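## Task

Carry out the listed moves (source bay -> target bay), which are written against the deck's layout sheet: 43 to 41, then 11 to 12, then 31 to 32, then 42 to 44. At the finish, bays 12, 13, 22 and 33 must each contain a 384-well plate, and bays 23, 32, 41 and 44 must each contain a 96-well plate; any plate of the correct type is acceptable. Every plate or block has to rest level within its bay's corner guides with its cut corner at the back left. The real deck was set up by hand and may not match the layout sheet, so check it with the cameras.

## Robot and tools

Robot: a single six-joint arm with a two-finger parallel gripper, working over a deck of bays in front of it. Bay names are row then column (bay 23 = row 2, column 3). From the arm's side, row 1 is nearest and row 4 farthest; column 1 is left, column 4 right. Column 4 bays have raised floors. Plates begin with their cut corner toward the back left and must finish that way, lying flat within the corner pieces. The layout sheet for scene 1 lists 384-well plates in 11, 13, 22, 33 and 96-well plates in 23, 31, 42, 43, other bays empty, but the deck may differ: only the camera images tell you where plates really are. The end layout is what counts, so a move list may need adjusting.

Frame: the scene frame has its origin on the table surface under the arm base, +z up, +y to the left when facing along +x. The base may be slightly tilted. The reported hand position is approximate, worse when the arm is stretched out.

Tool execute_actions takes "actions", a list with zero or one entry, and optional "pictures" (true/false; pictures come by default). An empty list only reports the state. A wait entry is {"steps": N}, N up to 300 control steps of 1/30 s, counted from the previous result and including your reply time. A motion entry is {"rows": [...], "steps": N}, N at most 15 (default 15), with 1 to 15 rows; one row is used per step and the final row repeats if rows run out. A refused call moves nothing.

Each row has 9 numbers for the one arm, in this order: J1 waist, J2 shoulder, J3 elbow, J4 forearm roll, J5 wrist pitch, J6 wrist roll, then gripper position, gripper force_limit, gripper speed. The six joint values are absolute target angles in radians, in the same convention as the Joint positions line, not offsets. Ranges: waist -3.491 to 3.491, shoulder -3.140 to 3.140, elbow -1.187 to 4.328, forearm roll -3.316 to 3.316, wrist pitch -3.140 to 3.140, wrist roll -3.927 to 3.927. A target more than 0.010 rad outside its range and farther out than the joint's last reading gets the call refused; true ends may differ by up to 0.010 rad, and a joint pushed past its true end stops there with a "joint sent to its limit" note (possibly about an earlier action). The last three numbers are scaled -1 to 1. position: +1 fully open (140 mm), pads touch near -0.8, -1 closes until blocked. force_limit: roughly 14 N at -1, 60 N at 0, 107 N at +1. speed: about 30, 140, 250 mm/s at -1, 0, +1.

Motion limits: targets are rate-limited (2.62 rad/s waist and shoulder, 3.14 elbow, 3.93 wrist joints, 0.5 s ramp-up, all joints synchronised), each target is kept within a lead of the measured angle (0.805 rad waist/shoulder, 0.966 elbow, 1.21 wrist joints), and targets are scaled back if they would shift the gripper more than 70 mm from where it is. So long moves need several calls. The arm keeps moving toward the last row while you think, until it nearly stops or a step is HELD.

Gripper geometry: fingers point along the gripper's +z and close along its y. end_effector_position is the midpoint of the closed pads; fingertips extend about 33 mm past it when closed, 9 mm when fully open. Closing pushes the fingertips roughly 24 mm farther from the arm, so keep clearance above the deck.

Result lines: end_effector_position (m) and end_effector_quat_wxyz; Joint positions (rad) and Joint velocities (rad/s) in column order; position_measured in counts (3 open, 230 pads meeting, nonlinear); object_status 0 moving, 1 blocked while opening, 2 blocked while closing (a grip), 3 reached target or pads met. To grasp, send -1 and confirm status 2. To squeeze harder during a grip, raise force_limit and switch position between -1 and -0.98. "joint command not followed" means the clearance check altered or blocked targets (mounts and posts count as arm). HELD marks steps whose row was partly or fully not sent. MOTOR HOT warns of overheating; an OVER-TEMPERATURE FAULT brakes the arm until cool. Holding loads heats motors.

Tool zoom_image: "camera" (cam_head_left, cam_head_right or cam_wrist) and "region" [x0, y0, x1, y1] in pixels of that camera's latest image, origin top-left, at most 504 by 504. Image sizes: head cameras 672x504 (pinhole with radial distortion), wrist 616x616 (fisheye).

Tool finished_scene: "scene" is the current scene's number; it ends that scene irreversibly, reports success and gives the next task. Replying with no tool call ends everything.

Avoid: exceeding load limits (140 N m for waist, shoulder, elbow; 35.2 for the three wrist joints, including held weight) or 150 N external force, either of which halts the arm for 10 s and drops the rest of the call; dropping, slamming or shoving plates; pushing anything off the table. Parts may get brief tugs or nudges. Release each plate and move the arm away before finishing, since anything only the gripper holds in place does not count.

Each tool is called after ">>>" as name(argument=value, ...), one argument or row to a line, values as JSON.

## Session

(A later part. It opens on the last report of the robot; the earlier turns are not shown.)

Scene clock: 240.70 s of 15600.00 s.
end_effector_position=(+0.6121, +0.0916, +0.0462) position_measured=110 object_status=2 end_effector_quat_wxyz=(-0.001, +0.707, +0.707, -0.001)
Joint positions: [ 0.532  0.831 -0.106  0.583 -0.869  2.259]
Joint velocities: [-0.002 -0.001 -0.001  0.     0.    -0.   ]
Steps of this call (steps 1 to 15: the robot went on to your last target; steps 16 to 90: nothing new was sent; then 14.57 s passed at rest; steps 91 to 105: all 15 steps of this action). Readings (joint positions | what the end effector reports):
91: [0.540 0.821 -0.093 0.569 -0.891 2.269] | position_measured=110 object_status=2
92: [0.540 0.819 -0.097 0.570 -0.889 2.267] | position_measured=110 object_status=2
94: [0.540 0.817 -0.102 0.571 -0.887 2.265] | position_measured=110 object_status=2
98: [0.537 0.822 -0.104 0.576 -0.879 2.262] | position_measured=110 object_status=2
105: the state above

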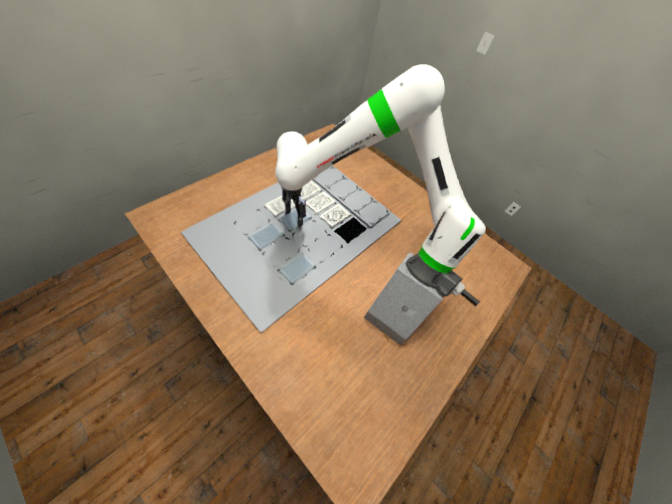

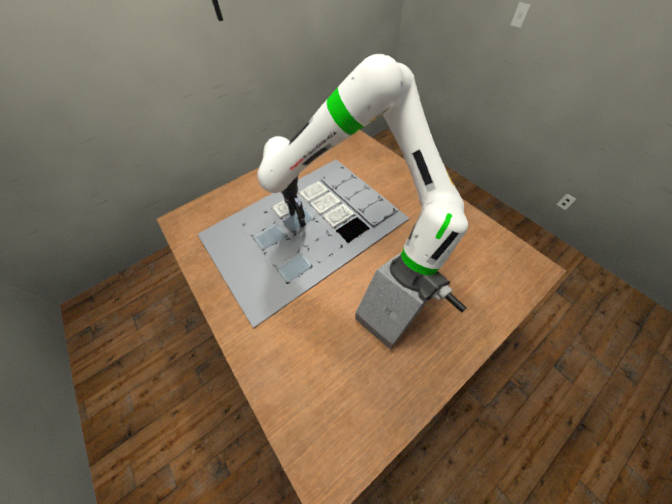

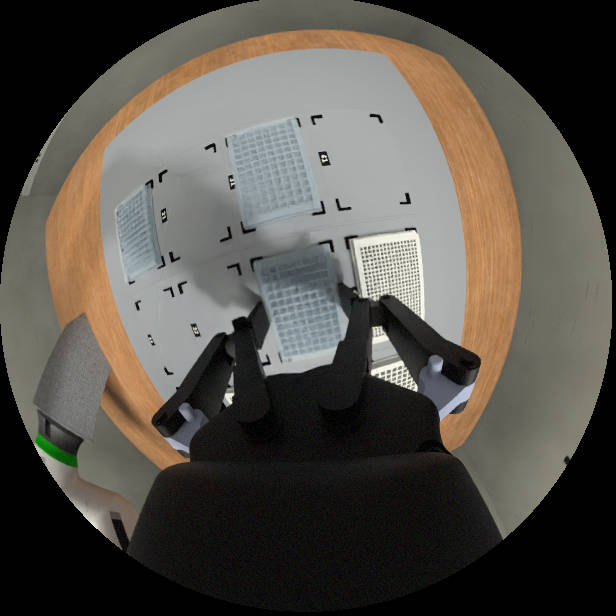

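>>> execute_actions(
  actions=[
    {"rows":[[0.5323,0.8308,-0.1066,0.583,-0.869,2.259,0.3,0,-0.5]],"steps":8},
  ],
  pictures=false,
)

>>> execute_actions(
  actions=[
    {"rows":[[0.558,0.7867,-0.0934,0.548,-0.926,2.279,0.3,0,-0.5]],"steps":8},
  ],
  pictures=false,
)

>>> execute_actions(
  actions=[
    {"rows":[[0.4943,0.9949,0.3349,0.498,-1.094,2.458,0.3,0,-0.5]]},
  ],
  pictures=false,
)

>>> execute_actions(
  actions=[
    {"rows":[[0.4834,1.0142,0.3292,0.508,-1.068,2.452,0.3,0,-0.5]],"steps":12},
  ],
)

>>> zoom_image(
  camera="cam_wrist",
  region=[200, 210, 400, 380],
)

Scene clock: 261.37 s of 15600.00 s.
end_effector_position=(+0.6117, +0.0913, +0.0458) position_measured=91 object_status=0 end_effector_quat_wxyz=(-0.001, +0.707, +0.707, -0.002)
Joint positions: [ 0.532  0.831 -0.107  0.583 -0.869  2.259]
Joint velocities: [ 0.001 -0.005  0.003 -0.    -0.     0.001]
Steps of this call (steps 1 to 15: the robot went on to your last target; steps 16 to 90: nothing new was sent; then 17.40 s passed at rest; steps 91 to 98: all 8 steps of this action). Readings (joint positions | what the end effector reports):
91: [0.532 0.831 -0.107 0.583 -0.869 2.259] | position_measured=110 object_status=0
92: [0.532 0.831 -0.107 0.583 -0.869 2.259] | position_measured=110 object_status=0
94: [0.532 0.831 -0.107 0.583 -0.869 2.259] | position_measured=98 object_status=0
98: the state above

Scene clock: 261.63 s of 15600.00 s.
end_effector_position=(+0.6118, +0.0915, +0.0783) position_measured=91 object_status=3 end_effector_quat_wxyz=(-0.001, +0.708, +0.706, -0.001)
Joint positions: [ 0.558  0.787 -0.093  0.548 -0.926  2.279]
Joint velocities: [ 0.002 -0.    -0.     0.     0.     0.002]
Steps of this call (steps 1 to 8: all 8 steps of this action). Readings (joint positions | what the end effector reports):
1: [0.532 0.831 -0.107 0.583 -0.869 2.259] | position_measured=91 object_status=0
2: [0.534 0.827 -0.106 0.580 -0.875 2.261] | position_measured=91 object_status=0
4: [0.548 0.803 -0.098 0.561 -0.905 2.271] | position_measured=91 object_status=0
8: the state above

Scene clock: 262.13 s of 15600.00 s.
end_effector_position=(+0.7182, +0.0904, +0.0781) position_measured=91 object_status=3 end_effector_quat_wxyz=(-0.001, +0.707, +0.707, -0.001)
Joint positions: [ 0.496  0.99   0.326  0.499 -1.09   2.454]
Joint velocities: [-0.048  0.157  0.321 -0.038 -0.125  0.134]
Steps of this call (steps 1 to 15: all 15 steps of this action). Readings (joint positions | what the end effector reports):
1: [0.558 0.787 -0.093 0.548 -0.926 2.279] | position_measured=91 object_status=3
2: [0.557 0.789 -0.088 0.547 -0.928 2.281] | position_measured=91 object_status=3
4: [0.553 0.804 -0.058 0.544 -0.940 2.294] | position_measured=91 object_status=3
8: [0.532 0.874 0.086 0.527 -0.996 2.354] | position_measured=91 object_status=3
15: the state above

Scene clock: 262.53 s of 15600.00 s.
end_effector_position=(+0.7204, +0.0900, +0.0610) position_measured=91 object_status=3 end_effector_quat_wxyz=(-0.001, +0.708, +0.707, -0.001)
Joint positions: [ 0.483  1.014  0.329  0.508 -1.068  2.452]
Joint velocities: [-0.001  0.     0.001  0.    -0.002  0.   ]
Steps of this call (steps 1 to 12: all 12 steps of this action). Readings (joint positions | what the end effector reports):
1: [0.494 0.994 0.333 0.498 -1.093 2.457] | position_measured=91 object_status=3
2: [0.492 1.000 0.334 0.500 -1.090 2.457] | position_measured=91 object_status=3
4: [0.484 1.014 0.329 0.506 -1.071 2.453] | position_measured=91 object_status=3
8: [0.483 1.014 0.329 0.508 -1.068 2.452] | position_measured=91 object_status=3
12: the state above

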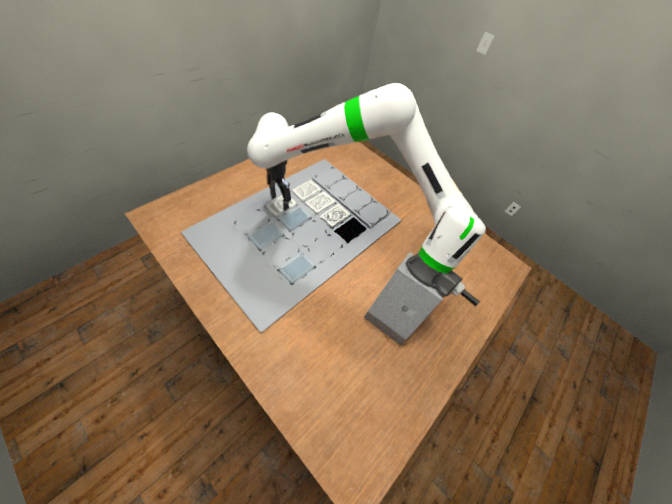

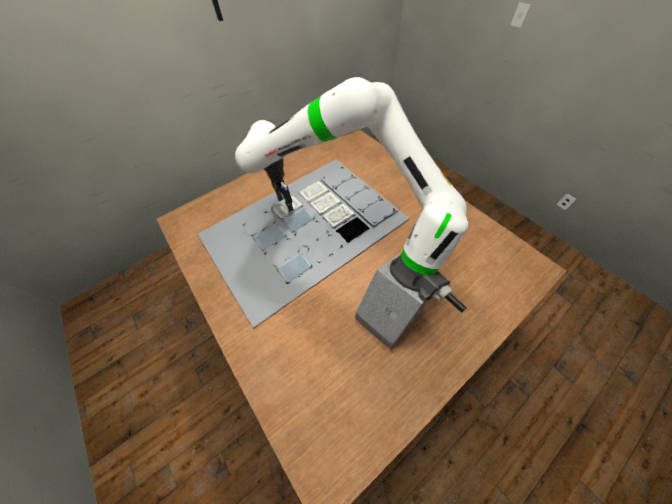

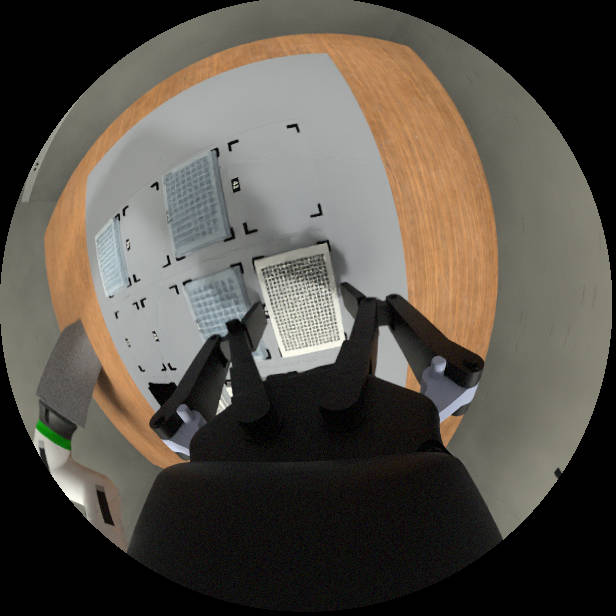

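Region (200, 210, 400, 380) of cam_wrist's 616x616 image, scaled by 2.520, with more detail than that image has; it fills the top 428 rows of this view, and the rest is white.

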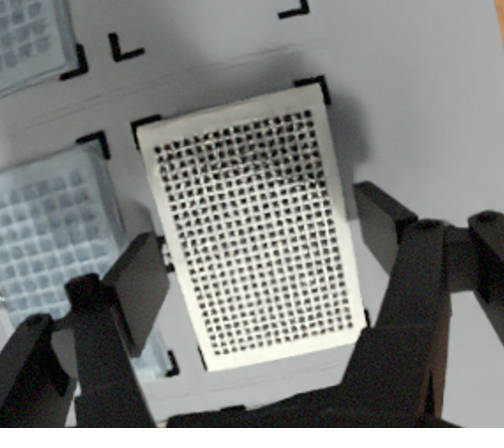

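>>> execute_actions(
  actions=[
    {"rows":[[0.4815,1.0150,0.3220,0.511,-1.060,2.449,0.3,0,-0.5],[0.4815,1.0150,0.3220,0.511,-1.060,2.449,0.3,0,-0.5],[0.4815,1.0150,0.3220,0.511,-1.060,2.449,0.3,0,-0.5],[0.4777,1.0222,0.3196,0.5145,-1.0505,2.447,0.3,0,-0.5],[0.4777,1.0222,0.3196,0.5145,-1.0505,2.447,0.3,0,-0.5],[0.4777,1.0222,0.3196,0.5145,-1.0505,2.447,0.3,0,-0.5],[0.4739,1.0295,0.3172,0.5178,-1.041,2.445,0.3,0,-0.5]],"steps":11},
  ],
  pictures=false,
)

>>> execute_actions(
  actions=[
    {"rows":[[0.4739,1.0295,0.3172,0.5178,-1.041,2.445,-1,0,-0.5]],"steps":12},
  ],
)

>>> zoom_image(
  camera="cam_wrist",
  region=[200, 210, 400, 380],
)

Scene clock: 275.70 s of 15600.00 s.
end_effector_position=(+0.7184, +0.0901, +0.0448) position_measured=91 object_status=3 end_effector_quat_wxyz=(-0.001, +0.707, +0.707, -0.002)
Joint positions: [ 0.474  1.03   0.317  0.518 -1.041  2.445]
Joint velocities: [ 0.    -0.004  0.001  0.     0.002 -0.001]
Steps of this call (steps 1 to 15: the robot went on to your last target; steps 16 to 90: nothing new was sent; then 9.80 s passed at rest; steps 91 to 101: all 11 steps of this action). Readings (joint positions | what the end effector reports):
91: [0.483 1.014 0.329 0.508 -1.068 2.452] | position_measured=91 object_status=3
92: [0.483 1.014 0.326 0.510 -1.063 2.450] | position_measured=91 object_status=3
94: [0.482 1.015 0.322 0.511 -1.060 2.449] | position_measured=91 object_status=3
98: [0.476 1.025 0.319 0.517 -1.045 2.446] | position_measured=91 object_status=3
101: the state above

Scene clock: 276.10 s of 15600.00 s.
end_effector_position=(+0.7188, +0.0900, +0.0451) position_measured=106 object_status=0 end_effector_quat_wxyz=(-0.001, +0.707, +0.707, -0.001)
Joint positions: [ 0.474  1.029  0.317  0.518 -1.041  2.445]
Joint velocities: [-0.001  0.001 -0.     0.    -0.001 -0.   ]
Steps of this call (steps 1 to 12: all 12 steps of this action). Readings (joint positions | what the end effector reports):
1: [0.474 1.030 0.317 0.518 -1.041 2.445] | position_measured=91 object_status=0
2: [0.474 1.030 0.317 0.518 -1.041 2.445] | position_measured=94 object_status=0
4: [0.474 1.029 0.317 0.518 -1.041 2.445] | position_measured=103 object_status=0
8: [0.474 1.029 0.317 0.518 -1.041 2.445] | position_measured=106 object_status=0
12: the state above

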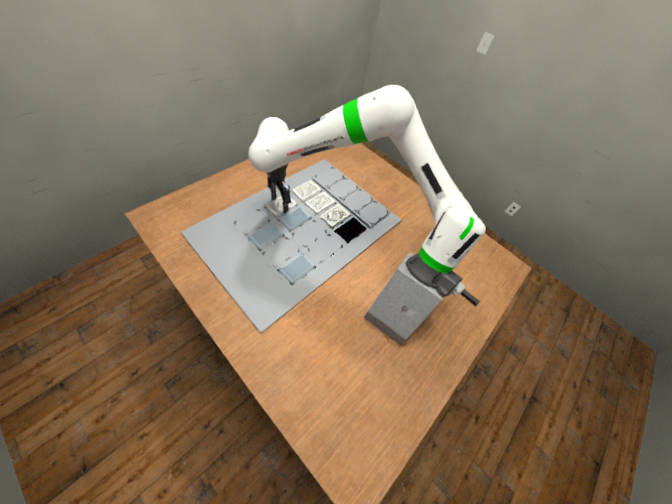

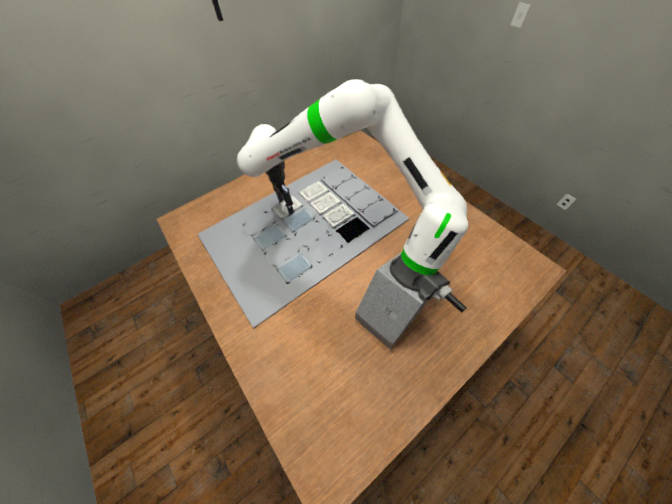

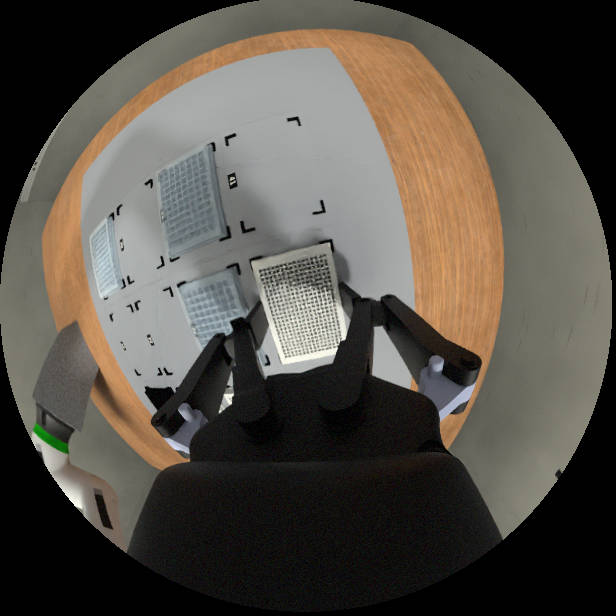

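Region (200, 210, 400, 380) of cam_wrist's 616x616 image, scaled by 2.520, with more detail than that image has; it fills the top 428 rows of this view, and the rest is white.

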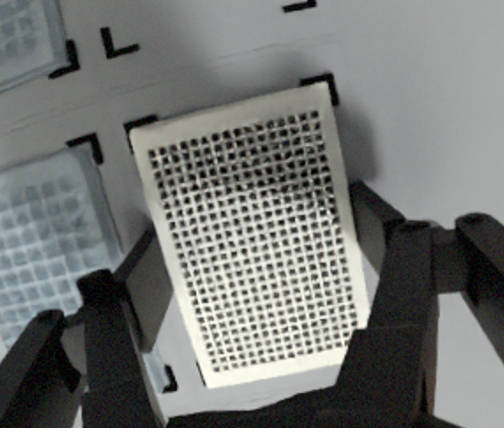

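>>> execute_actions(
  actions=[
    {"rows":[[0.4951,0.9919,0.3283,0.499,-1.0915,2.455,-1,0,-0.5]],"steps":9},
  ],
  pictures=false,
)

>>> execute_actions(
  actions=[
    {"rows":[[0.558,0.7867,-0.0934,0.548,-0.926,2.279,-1,0,-0.5]],"steps":12},
  ],
  pictures=false,
)

>>> execute_actions(
  actions=[
    {"rows":[[0.647,0.622,-0.434,0.594,-0.810,2.102,-1,0,-0.5]]},
  ],
  pictures=false,
)

>>> execute_actions(
  actions=[
    {"rows":[[0.6195,0.662,-0.449,0.638,-0.757,2.071,-1,0,-0.5]],"steps":12},
  ],
)

>>> zoom_image(
  camera="cam_wrist",
  region=[200, 210, 400, 380],
)

Scene clock: 284.57 s of 15600.00 s.
end_effector_position=(+0.7186, +0.0904, +0.0778) position_measured=106 object_status=2 end_effector_quat_wxyz=(-0.001, +0.707, +0.707, -0.002)
Joint positions: [ 0.495  0.992  0.328  0.499 -1.091  2.455]
Joint velocities: [ 0.001  0.     0.     0.    -0.003  0.001]
Steps of this call (steps 1 to 15: the robot went on to your last target; steps 16 to 90: nothing new was sent; then 5.17 s passed at rest; steps 91 to 99: all 9 steps of this action). Readings (joint positions | what the end effector reports):
91: [0.474 1.029 0.317 0.518 -1.041 2.445] | position_measured=106 object_status=2
92: [0.476 1.026 0.318 0.515 -1.047 2.446] | position_measured=106 object_status=2
94: [0.488 1.003 0.324 0.504 -1.077 2.452] | position_measured=106 object_status=2
98: [0.495 0.992 0.328 0.499 -1.091 2.455] | position_measured=106 object_status=2
99: the state above

Scene clock: 284.97 s of 15600.00 s.
end_effector_position=(+0.6314, +0.0924, +0.0789) position_measured=106 object_status=2 end_effector_quat_wxyz=(-0.000, +0.708, +0.706, -0.002)
Joint positions: [ 0.548  0.821 -0.023  0.54  -0.954  2.309]
Joint velocities: [ 0.137 -0.45  -0.923  0.108  0.361 -0.382]
Steps of this call (steps 1 to 12: all 12 steps of this action). Readings (joint positions | what the end effector reports):
1: [0.495 0.992 0.328 0.499 -1.091 2.455] | position_measured=106 object_status=2
2: [0.496 0.990 0.323 0.499 -1.090 2.453] | position_measured=106 object_status=2
4: [0.500 0.975 0.293 0.503 -1.078 2.440] | position_measured=106 object_status=2
8: [0.522 0.905 0.149 0.520 -1.021 2.380] | position_measured=106 object_status=2
12: the state above

Scene clock: 285.47 s of 15600.00 s.
end_effector_position=(+0.5044, +0.0915, +0.0799) position_measured=106 object_status=2 end_effector_quat_wxyz=(+0.000, +0.706, +0.708, -0.004)
Joint positions: [ 0.647  0.622 -0.434  0.594 -0.81   2.102]
Joint velocities: [-0.    -0.    -0.002  0.     0.001 -0.002]
Steps of this call (steps 1 to 15: all 15 steps of this action). Readings (joint positions | what the end effector reports):
1: [0.552 0.807 -0.051 0.543 -0.943 2.297] | position_measured=106 object_status=2
2: [0.556 0.793 -0.080 0.547 -0.931 2.284] | position_measured=106 object_status=2
4: [0.571 0.755 -0.158 0.556 -0.903 2.248] | position_measured=106 object_status=2
8: [0.617 0.673 -0.329 0.579 -0.846 2.158] | position_measured=106 object_status=2
15: the state above

Scene clock: 285.87 s of 15600.00 s.
end_effector_position=(+0.5040, +0.0911, +0.0546) position_measured=106 object_status=2 end_effector_quat_wxyz=(-0.000, +0.707, +0.707, -0.003)
Joint positions: [ 0.62   0.662 -0.449  0.638 -0.757  2.071]
Joint velocities: [-0.001 -0.    -0.     0.    -0.001  0.   ]
Steps of this call (steps 1 to 12: all 12 steps of this action). Readings (joint positions | what the end effector reports):
1: [0.647 0.622 -0.434 0.594 -0.810 2.102] | position_measured=106 object_status=2
2: [0.644 0.626 -0.435 0.599 -0.804 2.098] | position_measured=106 object_status=2
4: [0.629 0.649 -0.444 0.624 -0.774 2.081] | position_measured=106 object_status=2
8: [0.620 0.662 -0.449 0.638 -0.757 2.071] | position_measured=106 object_status=2
12: the state above

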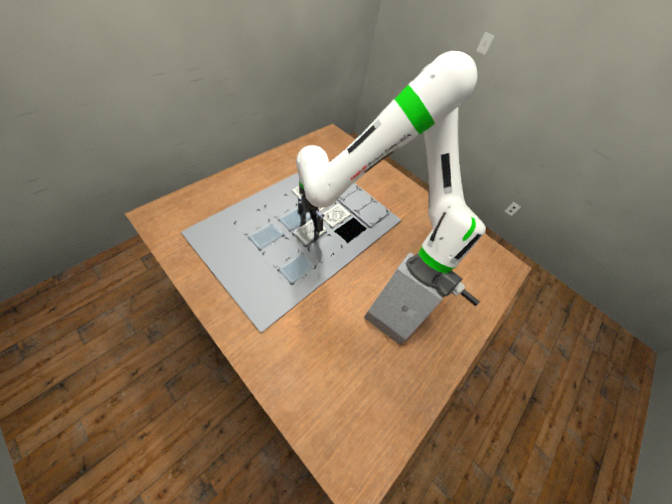

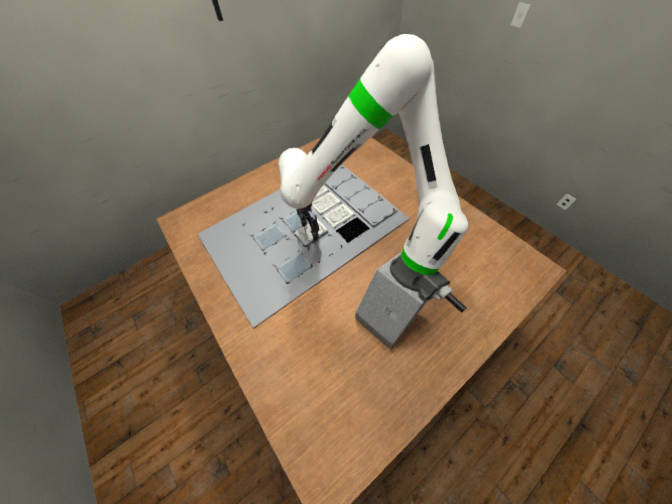

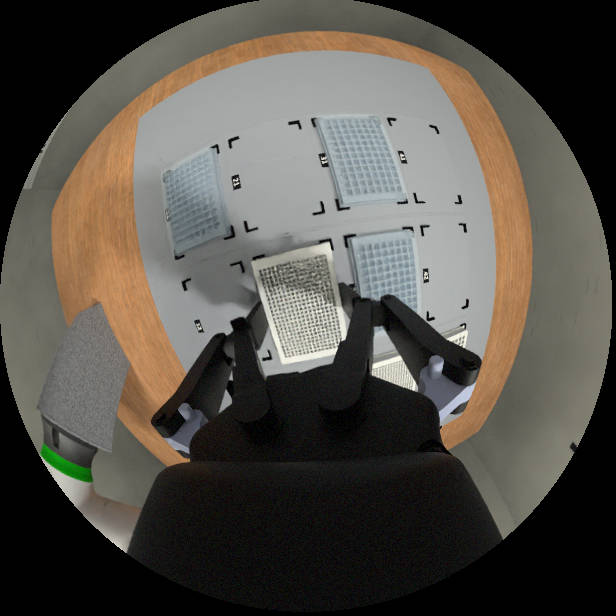

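Region (200, 210, 400, 380) of cam_wrist's 616x616 image, scaled by 2.520, with more detail than that image has; it fills the top 428 rows of this view, and the rest is white.

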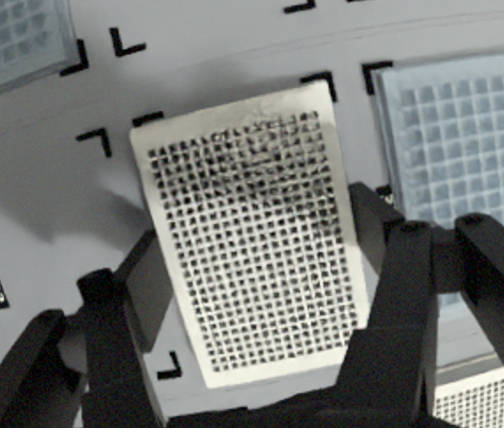

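>>> execute_actions(
  actions=[
    {"rows":[[0.6193,0.6635,-0.446,0.637,-0.758,2.073,-1,0,-0.5],[0.6193,0.6635,-0.446,0.637,-0.758,2.073,-1,0,-0.5],[0.6193,0.6635,-0.446,0.637,-0.758,2.073,-1,0,-0.5],[0.6156,0.669,-0.4478,0.6433,-0.751,2.0687,-1,0,-0.5],[0.6156,0.669,-0.4478,0.6433,-0.751,2.0687,-1,0,-0.5],[0.612,0.6744,-0.4497,0.6497,-0.744,2.0643,-1,0,-0.5],[0.612,0.6744,-0.4497,0.6497,-0.744,2.0643,-1,0,-0.5],[0.6083,0.6798,-0.4515,0.656,-0.7367,2.060,-1,0,-0.5]],"steps":13},
  ],
)

>>> zoom_image(
  camera="cam_wrist",
  region=[200, 210, 400, 380],
)

Scene clock: 293.23 s of 15600.00 s.
end_effector_position=(+0.5047, +0.0917, +0.0446) position_measured=106 object_status=2 end_effector_quat_wxyz=(-0.001, +0.707, +0.707, -0.003)
Joint positions: [ 0.608  0.68  -0.451  0.656 -0.737  2.06 ]
Joint velocities: [ 0.001 -0.001 -0.     0.     0.001  0.   ]
Steps of this call (steps 1 to 15: the robot went on to your last target; steps 16 to 90: nothing new was sent; then 3.93 s passed at rest; steps 91 to 103: all 13 steps of this action). Readings (joint positions | what the end effector reports):
91: [0.619 0.662 -0.449 0.638 -0.757 2.071] | position_measured=106 object_status=2
92: [0.619 0.663 -0.447 0.637 -0.757 2.072] | position_measured=106 object_status=2
94: [0.619 0.664 -0.446 0.637 -0.758 2.073] | position_measured=106 object_status=2
98: [0.612 0.675 -0.450 0.649 -0.744 2.064] | position_measured=106 object_status=2
103: the state above

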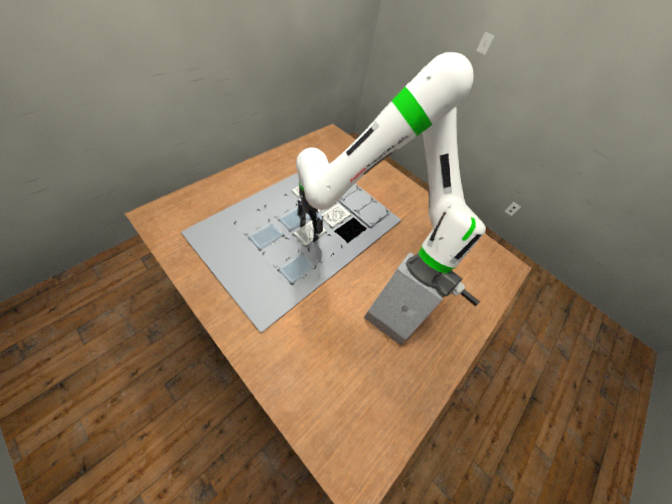

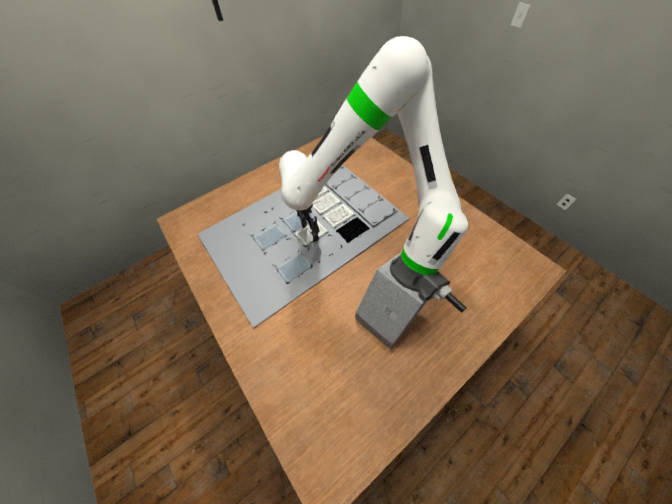

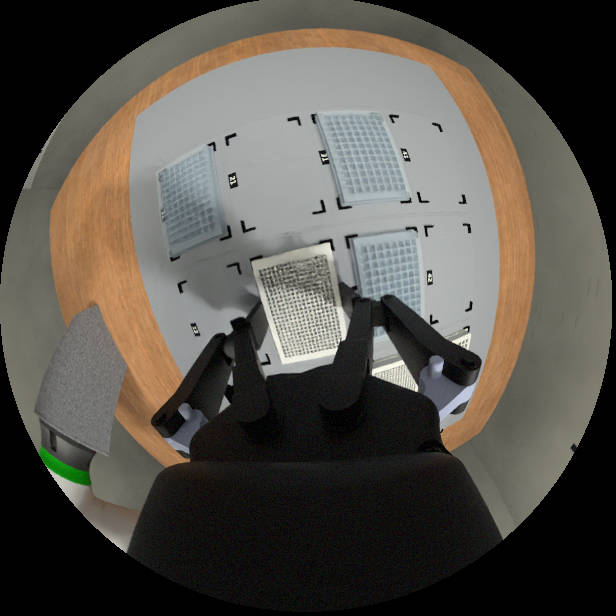

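Region (200, 210, 400, 380) of cam_wrist's 616x616 image, scaled by 2.520, with more detail than that image has; it fills the top 428 rows of this view, and the rest is white.

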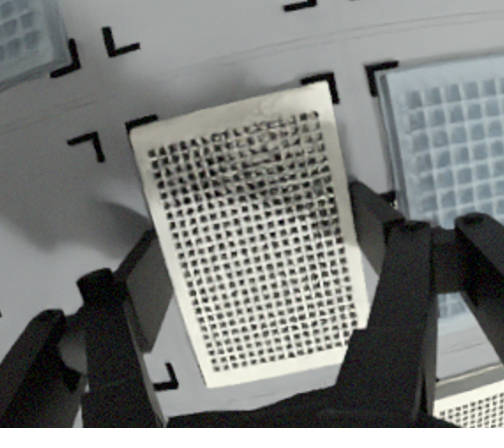

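>>> execute_actions(
  actions=[
    {"rows":[[0.6083,0.6798,-0.4515,0.656,-0.7367,2.060,0.3,0,-0.5]],"steps":8},
  ],
  pictures=false,
)

>>> execute_actions(
  actions=[
    {"rows":[[0.647,0.623,-0.431,0.593,-0.811,2.104,0.3,0,-0.5]],"steps":8},
  ],
  pictures=false,
)

>>> execute_actions(
  actions=[
    {"rows":[[0.3632,0.4199,-0.5447,0.662,-0.790,2.343,0.3,0,-0.5]]},
  ],
  pictures=false,
)

>>> execute_actions(
  actions=[
    {"rows":[[0.3417,0.4502,-0.5539,0.697,-0.752,2.320,0.3,0,-0.5]],"steps":12},
  ],
)

>>> zoom_image(
  camera="cam_wrist",
  region=[200, 210, 400, 380],
)

>>> zoom_image(
  camera="cam_wrist",
  region=[150, 240, 270, 350],
)

Scene clock: 317.57 s of 15600.00 s.
end_effector_position=(+0.5045, +0.0917, +0.0445) position_measured=91 object_status=0 end_effector_quat_wxyz=(-0.001, +0.707, +0.707, -0.003)
Joint positions: [ 0.608  0.68  -0.452  0.656 -0.737  2.06 ]
Joint velocities: [-0.    -0.001  0.     0.    -0.002 -0.001]
Steps of this call (steps 1 to 15: the robot went on to your last target; steps 16 to 90: nothing new was sent; then 21.07 s passed at rest; steps 91 to 98: all 8 steps of this action). Readings (joint positions | what the end effector reports):
91: [0.608 0.680 -0.452 0.656 -0.737 2.060] | position_measured=106 object_status=0
92: [0.608 0.680 -0.452 0.656 -0.737 2.060] | position_measured=106 object_status=0
94: [0.608 0.680 -0.452 0.656 -0.737 2.060] | position_measured=94 object_status=0
98: the state above

Scene clock: 317.83 s of 15600.00 s.
end_effector_position=(+0.5052, +0.0919, +0.0801) position_measured=91 object_status=3 end_effector_quat_wxyz=(+0.000, +0.706, +0.708, -0.003)
Joint positions: [ 0.647  0.623 -0.431  0.593 -0.811  2.104]
Joint velocities: [ 0.001 -0.     0.001 -0.013 -0.009  0.004]
Steps of this call (steps 1 to 8: all 8 steps of this action). Readings (joint positions | what the end effector reports):
1: [0.608 0.680 -0.452 0.656 -0.737 2.060] | position_measured=91 object_status=0
2: [0.611 0.676 -0.450 0.651 -0.742 2.063] | position_measured=91 object_status=0
4: [0.628 0.651 -0.441 0.624 -0.775 2.083] | position_measured=91 object_status=0
8: the state above

Scene clock: 318.33 s of 15600.00 s.
end_effector_position=(+0.5027, -0.0716, +0.0792) position_measured=91 object_status=3 end_effector_quat_wxyz=(-0.001, +0.708, +0.706, -0.002)
Joint positions: [ 0.366  0.422 -0.543  0.661 -0.79   2.34 ]
Joint velocities: [-0.157 -0.112 -0.062  0.038  0.014  0.131]
Steps of this call (steps 1 to 15: all 15 steps of this action). Readings (joint positions | what the end effector reports):
1: [0.647 0.623 -0.431 0.593 -0.811 2.104] | position_measured=91 object_status=3
2: [0.643 0.620 -0.433 0.593 -0.811 2.108] | position_measured=91 object_status=3
4: [0.618 0.602 -0.443 0.600 -0.809 2.129] | position_measured=91 object_status=3
8: [0.514 0.528 -0.484 0.625 -0.801 2.216] | position_measured=91 object_status=3
15: the state above

Scene clock: 318.73 s of 15600.00 s.
end_effector_position=(+0.5031, -0.0733, +0.0622) position_measured=91 object_status=3 end_effector_quat_wxyz=(-0.000, +0.708, +0.706, -0.002)
Joint positions: [ 0.342  0.45  -0.554  0.697 -0.752  2.32 ]
Joint velocities: [-0.001  0.     0.001 -0.    -0.     0.   ]
Steps of this call (steps 1 to 12: all 12 steps of this action). Readings (joint positions | what the end effector reports):
1: [0.363 0.421 -0.545 0.662 -0.790 2.342] | position_measured=91 object_status=3
2: [0.360 0.424 -0.546 0.667 -0.784 2.340] | position_measured=91 object_status=3
4: [0.346 0.444 -0.552 0.689 -0.760 2.325] | position_measured=91 object_status=3
8: [0.342 0.450 -0.554 0.697 -0.752 2.320] | position_measured=91 object_status=3
12: the state above

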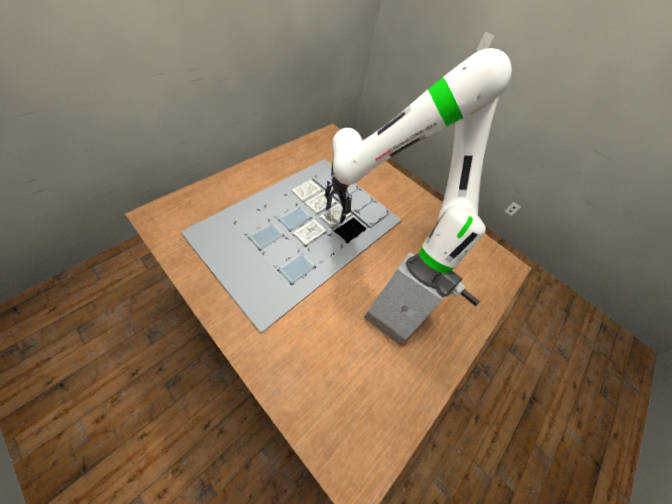

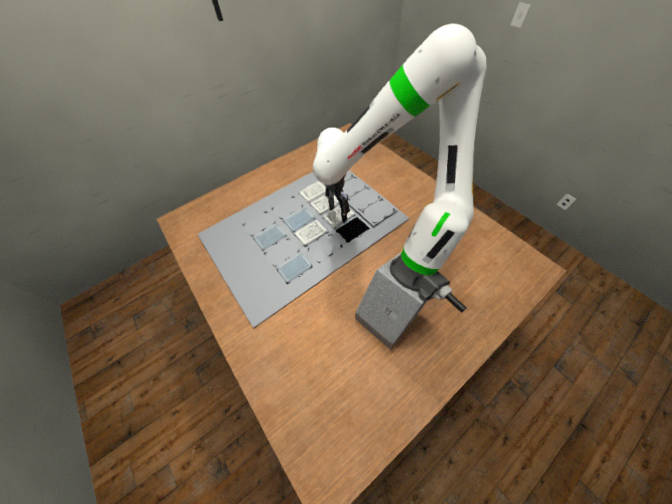

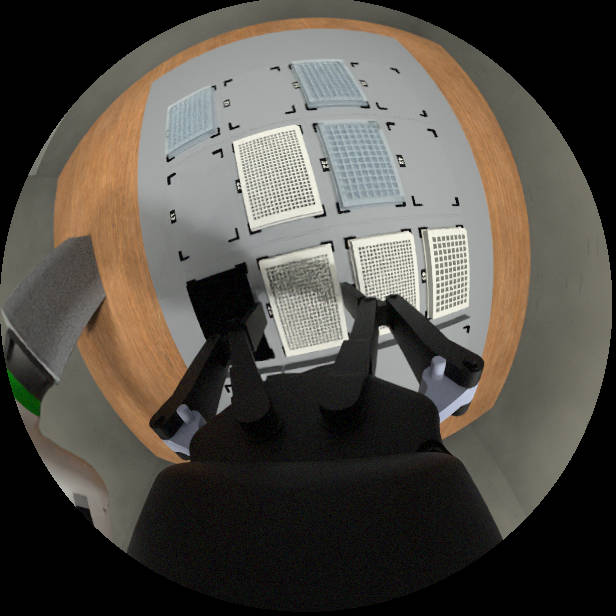

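Region (200, 210, 400, 380) of cam_wrist's 616x616 image, scaled by 2.520, with more detail than that image has; it fills the top 428 rows of this view, and the rest is white.

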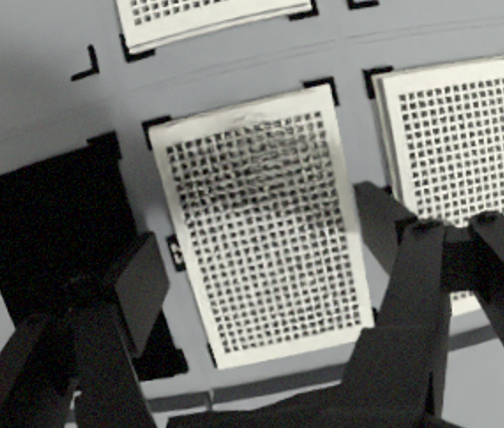

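Region (150, 240, 270, 350) of cam_wrist's 616x616 image, scaled by 4.200, with more detail than that image has; it fills the top 462 rows of this view, and the rest is white.

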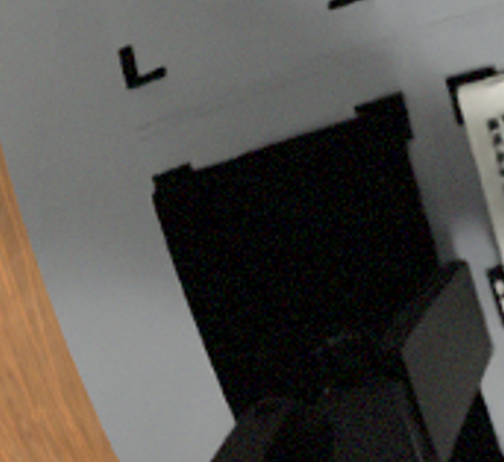

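>>> execute_actions(
  actions=[
    {"rows":[[0.3386,0.4535,-0.5462,0.6945,-0.7554,2.3265,0.3,0,-0.5],[0.3386,0.4535,-0.5462,0.6945,-0.7554,2.3265,0.3,0,-0.5],[0.3386,0.4535,-0.5462,0.6945,-0.7554,2.3265,0.3,0,-0.5],[0.3386,0.4535,-0.5462,0.6945,-0.7554,2.3265,0.3,0,-0.5],[0.3278,0.4686,-0.5508,0.7124,-0.7366,2.3155,0.3,0,-0.5],[0.3278,0.4686,-0.5508,0.7124,-0.7366,2.3155,0.3,0,-0.5],[0.3278,0.4686,-0.5508,0.7124,-0.7366,2.3155,0.3,0,-0.5],[0.3171,0.4838,-0.5553,0.7303,-0.7178,2.3045,0.3,0,-0.5]],"steps":13},
  ],
  pictures=false,
)

>>> execute_actions(
  actions=[
    {"rows":[[0.3171,0.4838,-0.5553,0.7303,-0.7178,2.3045,-1,0,-0.5]],"steps":12},
  ],
)

>>> zoom_image(
  camera="cam_wrist",
  region=[200, 210, 400, 380],
)

Scene clock: 336.27 s of 15600.00 s.
end_effector_position=(+0.5048, -0.0742, +0.0449) position_measured=91 object_status=3 end_effector_quat_wxyz=(-0.001, +0.707, +0.707, -0.002)
Joint positions: [ 0.317  0.484 -0.555  0.73  -0.718  2.305]
Joint velocities: [ 0.    -0.001 -0.    -0.     0.001 -0.001]
Steps of this call (steps 1 to 15: the robot went on to your last target; steps 16 to 90: nothing new was sent; then 14.10 s passed at rest; steps 91 to 103: all 13 steps of this action). Readings (joint positions | what the end effector reports):
91: [0.342 0.450 -0.554 0.697 -0.752 2.320] | position_measured=91 object_status=3
92: [0.340 0.452 -0.550 0.696 -0.753 2.323] | position_measured=91 object_status=3
94: [0.339 0.453 -0.546 0.695 -0.755 2.326] | position_measured=91 object_status=3
98: [0.328 0.469 -0.551 0.712 -0.737 2.316] | position_measured=91 object_status=3
103: the state above

Scene clock: 336.67 s of 15600.00 s.
end_effector_position=(+0.5052, -0.0742, +0.0450) position_measured=107 object_status=0 end_effector_quat_wxyz=(-0.001, +0.707, +0.707, -0.002)
Joint positions: [ 0.317  0.484 -0.555  0.731 -0.718  2.304]
Joint velocities: [-0.     0.    -0.001 -0.002 -0.     0.001]
Steps of this call (steps 1 to 12: all 12 steps of this action). Readings (joint positions | what the end effector reports):
1: [0.317 0.484 -0.555 0.730 -0.718 2.305] | position_measured=91 object_status=0
2: [0.317 0.484 -0.555 0.731 -0.718 2.305] | position_measured=94 object_status=0
4: [0.317 0.484 -0.555 0.731 -0.717 2.304] | position_measured=103 object_status=0
8: [0.317 0.484 -0.555 0.731 -0.717 2.304] | position_measured=107 object_status=0
12: the state above

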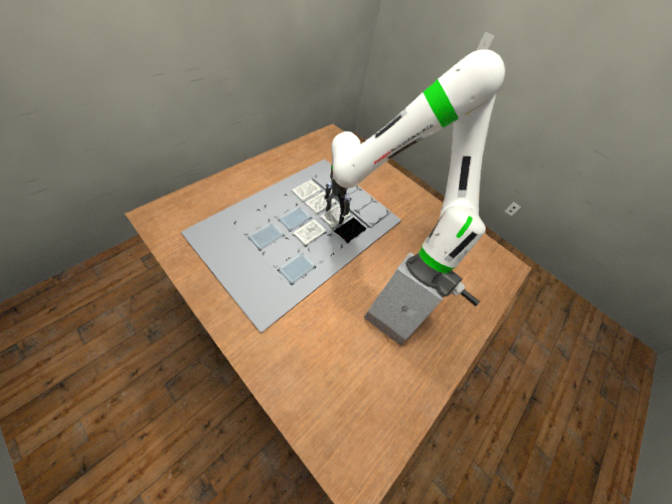

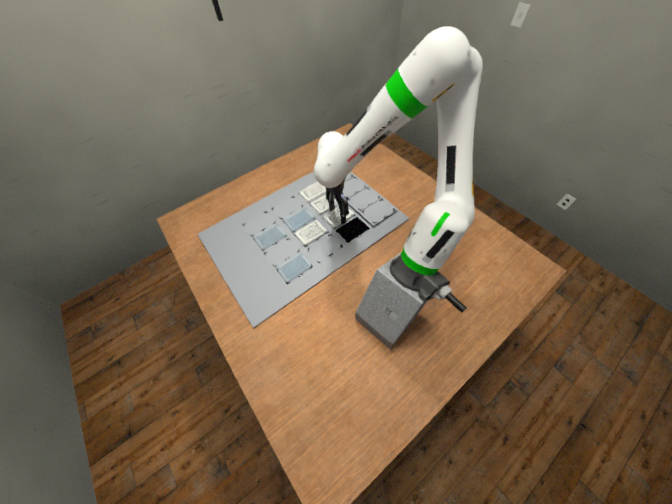

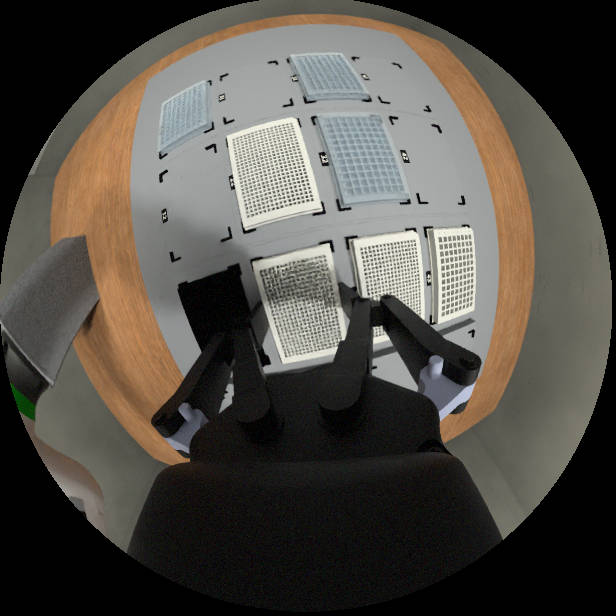

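Region (200, 210, 400, 380) of cam_wrist's 616x616 image, scaled by 2.520, with more detail than that image has; it fills the top 428 rows of this view, and the rest is white.

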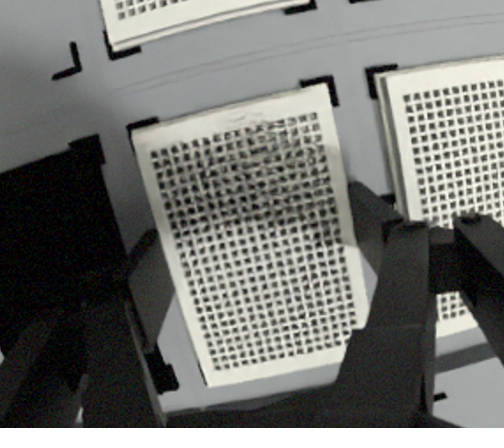

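>>> execute_actions(
  actions=[
    {"rows":[[0.3601,0.4232,-0.537,0.6595,-0.7934,2.3495,-1,0,-0.5]],"steps":9},
  ],
  pictures=false,
)

>>> execute_actions(
  actions=[
    {"rows":[[0.776,0.4832,-0.7279,0.618,-0.708,1.905,-1,0,-0.5]]},
  ],
  pictures=false,
)

>>> execute_actions(
  actions=[
    {"steps":5},
  ],
  pictures=false,
)

>>> execute_actions(
  actions=[
    {"rows":[[0.742,0.5297,-0.7446,0.689,-0.6516,1.856,-1,0,-0.5]],"steps":12},
  ],
)

>>> zoom_image(
  camera="cam_wrist",
  region=[200, 210, 400, 380],
)

Scene clock: 363.13 s of 15600.00 s.
end_effector_position=(+0.5042, -0.0746, +0.0790) position_measured=109 object_status=2 end_effector_quat_wxyz=(-0.001, +0.708, +0.706, -0.002)
Joint positions: [ 0.36   0.423 -0.537  0.659 -0.793  2.349]
Joint velocities: [ 0.002 -0.002  0.001  0.     0.001  0.002]
Steps of this call (steps 1 to 15: the robot went on to your last target; steps 16 to 90: nothing new was sent; then 23.17 s passed at rest; steps 91 to 99: all 9 steps of this action). Readings (joint positions | what the end effector reports):
91: [0.317 0.484 -0.555 0.730 -0.718 2.305] | position_measured=107 object_status=2
92: [0.320 0.480 -0.554 0.725 -0.723 2.308] | position_measured=108 object_status=2
94: [0.338 0.455 -0.547 0.695 -0.755 2.326] | position_measured=109 object_status=2
98: [0.360 0.423 -0.537 0.660 -0.793 2.349] | position_measured=109 object_status=2
99: the state above

Scene clock: 363.63 s of 15600.00 s.
end_effector_position=(+0.4164, +0.0761, +0.0799) position_measured=109 object_status=2 end_effector_quat_wxyz=(-0.003, +0.707, +0.707, +0.000)
Joint positions: [ 0.716  0.475 -0.7    0.624 -0.72   1.97 ]
Joint velocities: [ 0.778  0.113 -0.358 -0.078  0.157 -0.82 ]
Steps of this call (steps 1 to 15: all 15 steps of this action). Readings (joint positions | what the end effector reports):
1: [0.360 0.423 -0.537 0.659 -0.793 2.349] | position_measured=109 object_status=2
2: [0.364 0.424 -0.539 0.659 -0.793 2.345] | position_measured=109 object_status=2
4: [0.389 0.427 -0.550 0.657 -0.788 2.318] | position_measured=109 object_status=2
8: [0.498 0.443 -0.600 0.646 -0.765 2.202] | position_measured=109 object_status=2
15: the state above

Scene clock: 363.80 s of 15600.00 s.
end_effector_position=(+0.3979, +0.0934, +0.0793) position_measured=109 object_status=2 end_effector_quat_wxyz=(-0.000, +0.707, +0.707, -0.001)
Joint positions: [ 0.776  0.483 -0.728  0.618 -0.708  1.905]
Joint velocities: [ 0.008 -0.    -0.001 -0.     0.001 -0.015]
Steps of this call (steps 1 to 5: the robot went on to your last target). Readings (joint positions | what the end effector reports):
1: [0.739 0.478 -0.711 0.622 -0.716 1.945] | position_measured=109 object_status=2
2: [0.757 0.480 -0.719 0.620 -0.712 1.926] | position_measured=109 object_status=2
4: [0.775 0.483 -0.727 0.618 -0.708 1.907] | position_measured=109 object_status=2
5: the state above

Scene clock: 364.20 s of 15600.00 s.
end_effector_position=(+0.3988, +0.0939, +0.0569) position_measured=109 object_status=2 end_effector_quat_wxyz=(+0.000, +0.708, +0.707, -0.001)
Joint positions: [ 0.742  0.53  -0.745  0.689 -0.652  1.856]
Joint velocities: [-0.001  0.001 -0.     0.001  0.001 -0.   ]
Steps of this call (steps 1 to 12: all 12 steps of this action). Readings (joint positions | what the end effector reports):
1: [0.776 0.483 -0.728 0.618 -0.708 1.905] | position_measured=109 object_status=2
2: [0.773 0.487 -0.729 0.624 -0.703 1.900] | position_measured=109 object_status=2
4: [0.756 0.511 -0.738 0.660 -0.674 1.876] | position_measured=109 object_status=2
8: [0.742 0.530 -0.745 0.689 -0.652 1.856] | position_measured=109 object_status=2
12: the state above

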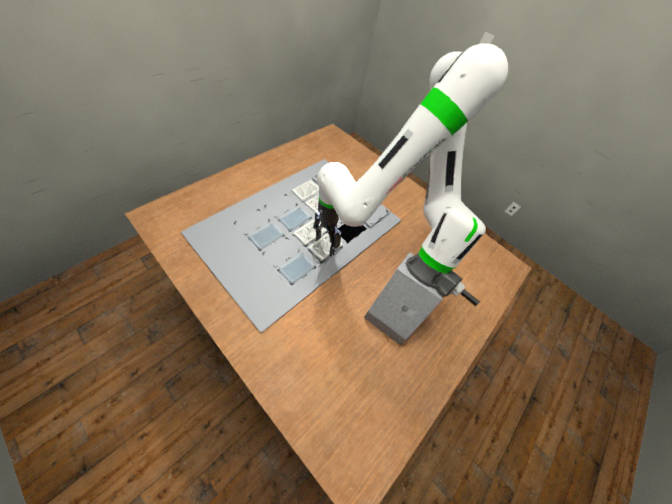

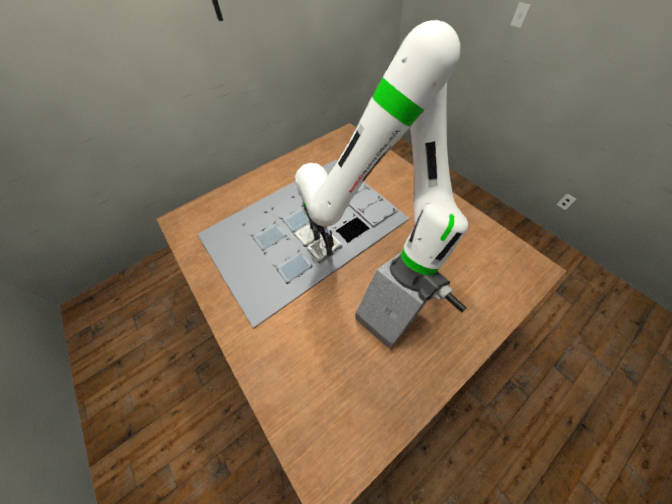

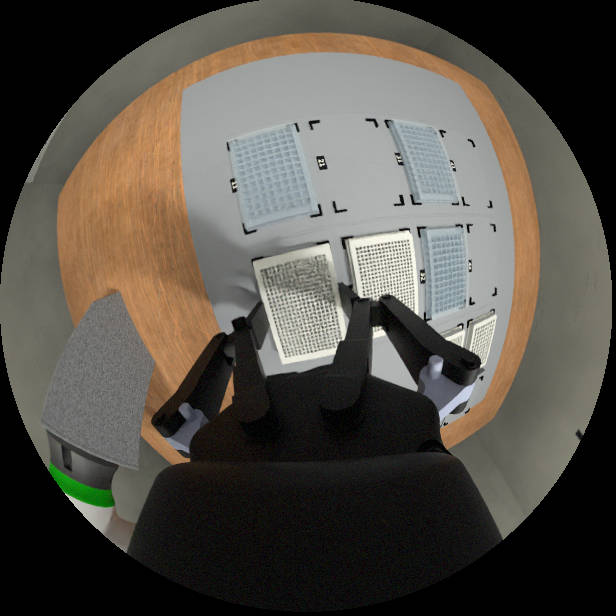

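Region (200, 210, 400, 380) of cam_wrist's 616x616 image, scaled by 2.520, with more detail than that image has; it fills the top 428 rows of this view, and the rest is white.

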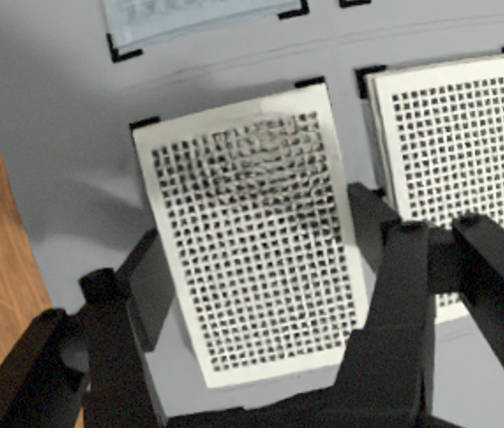

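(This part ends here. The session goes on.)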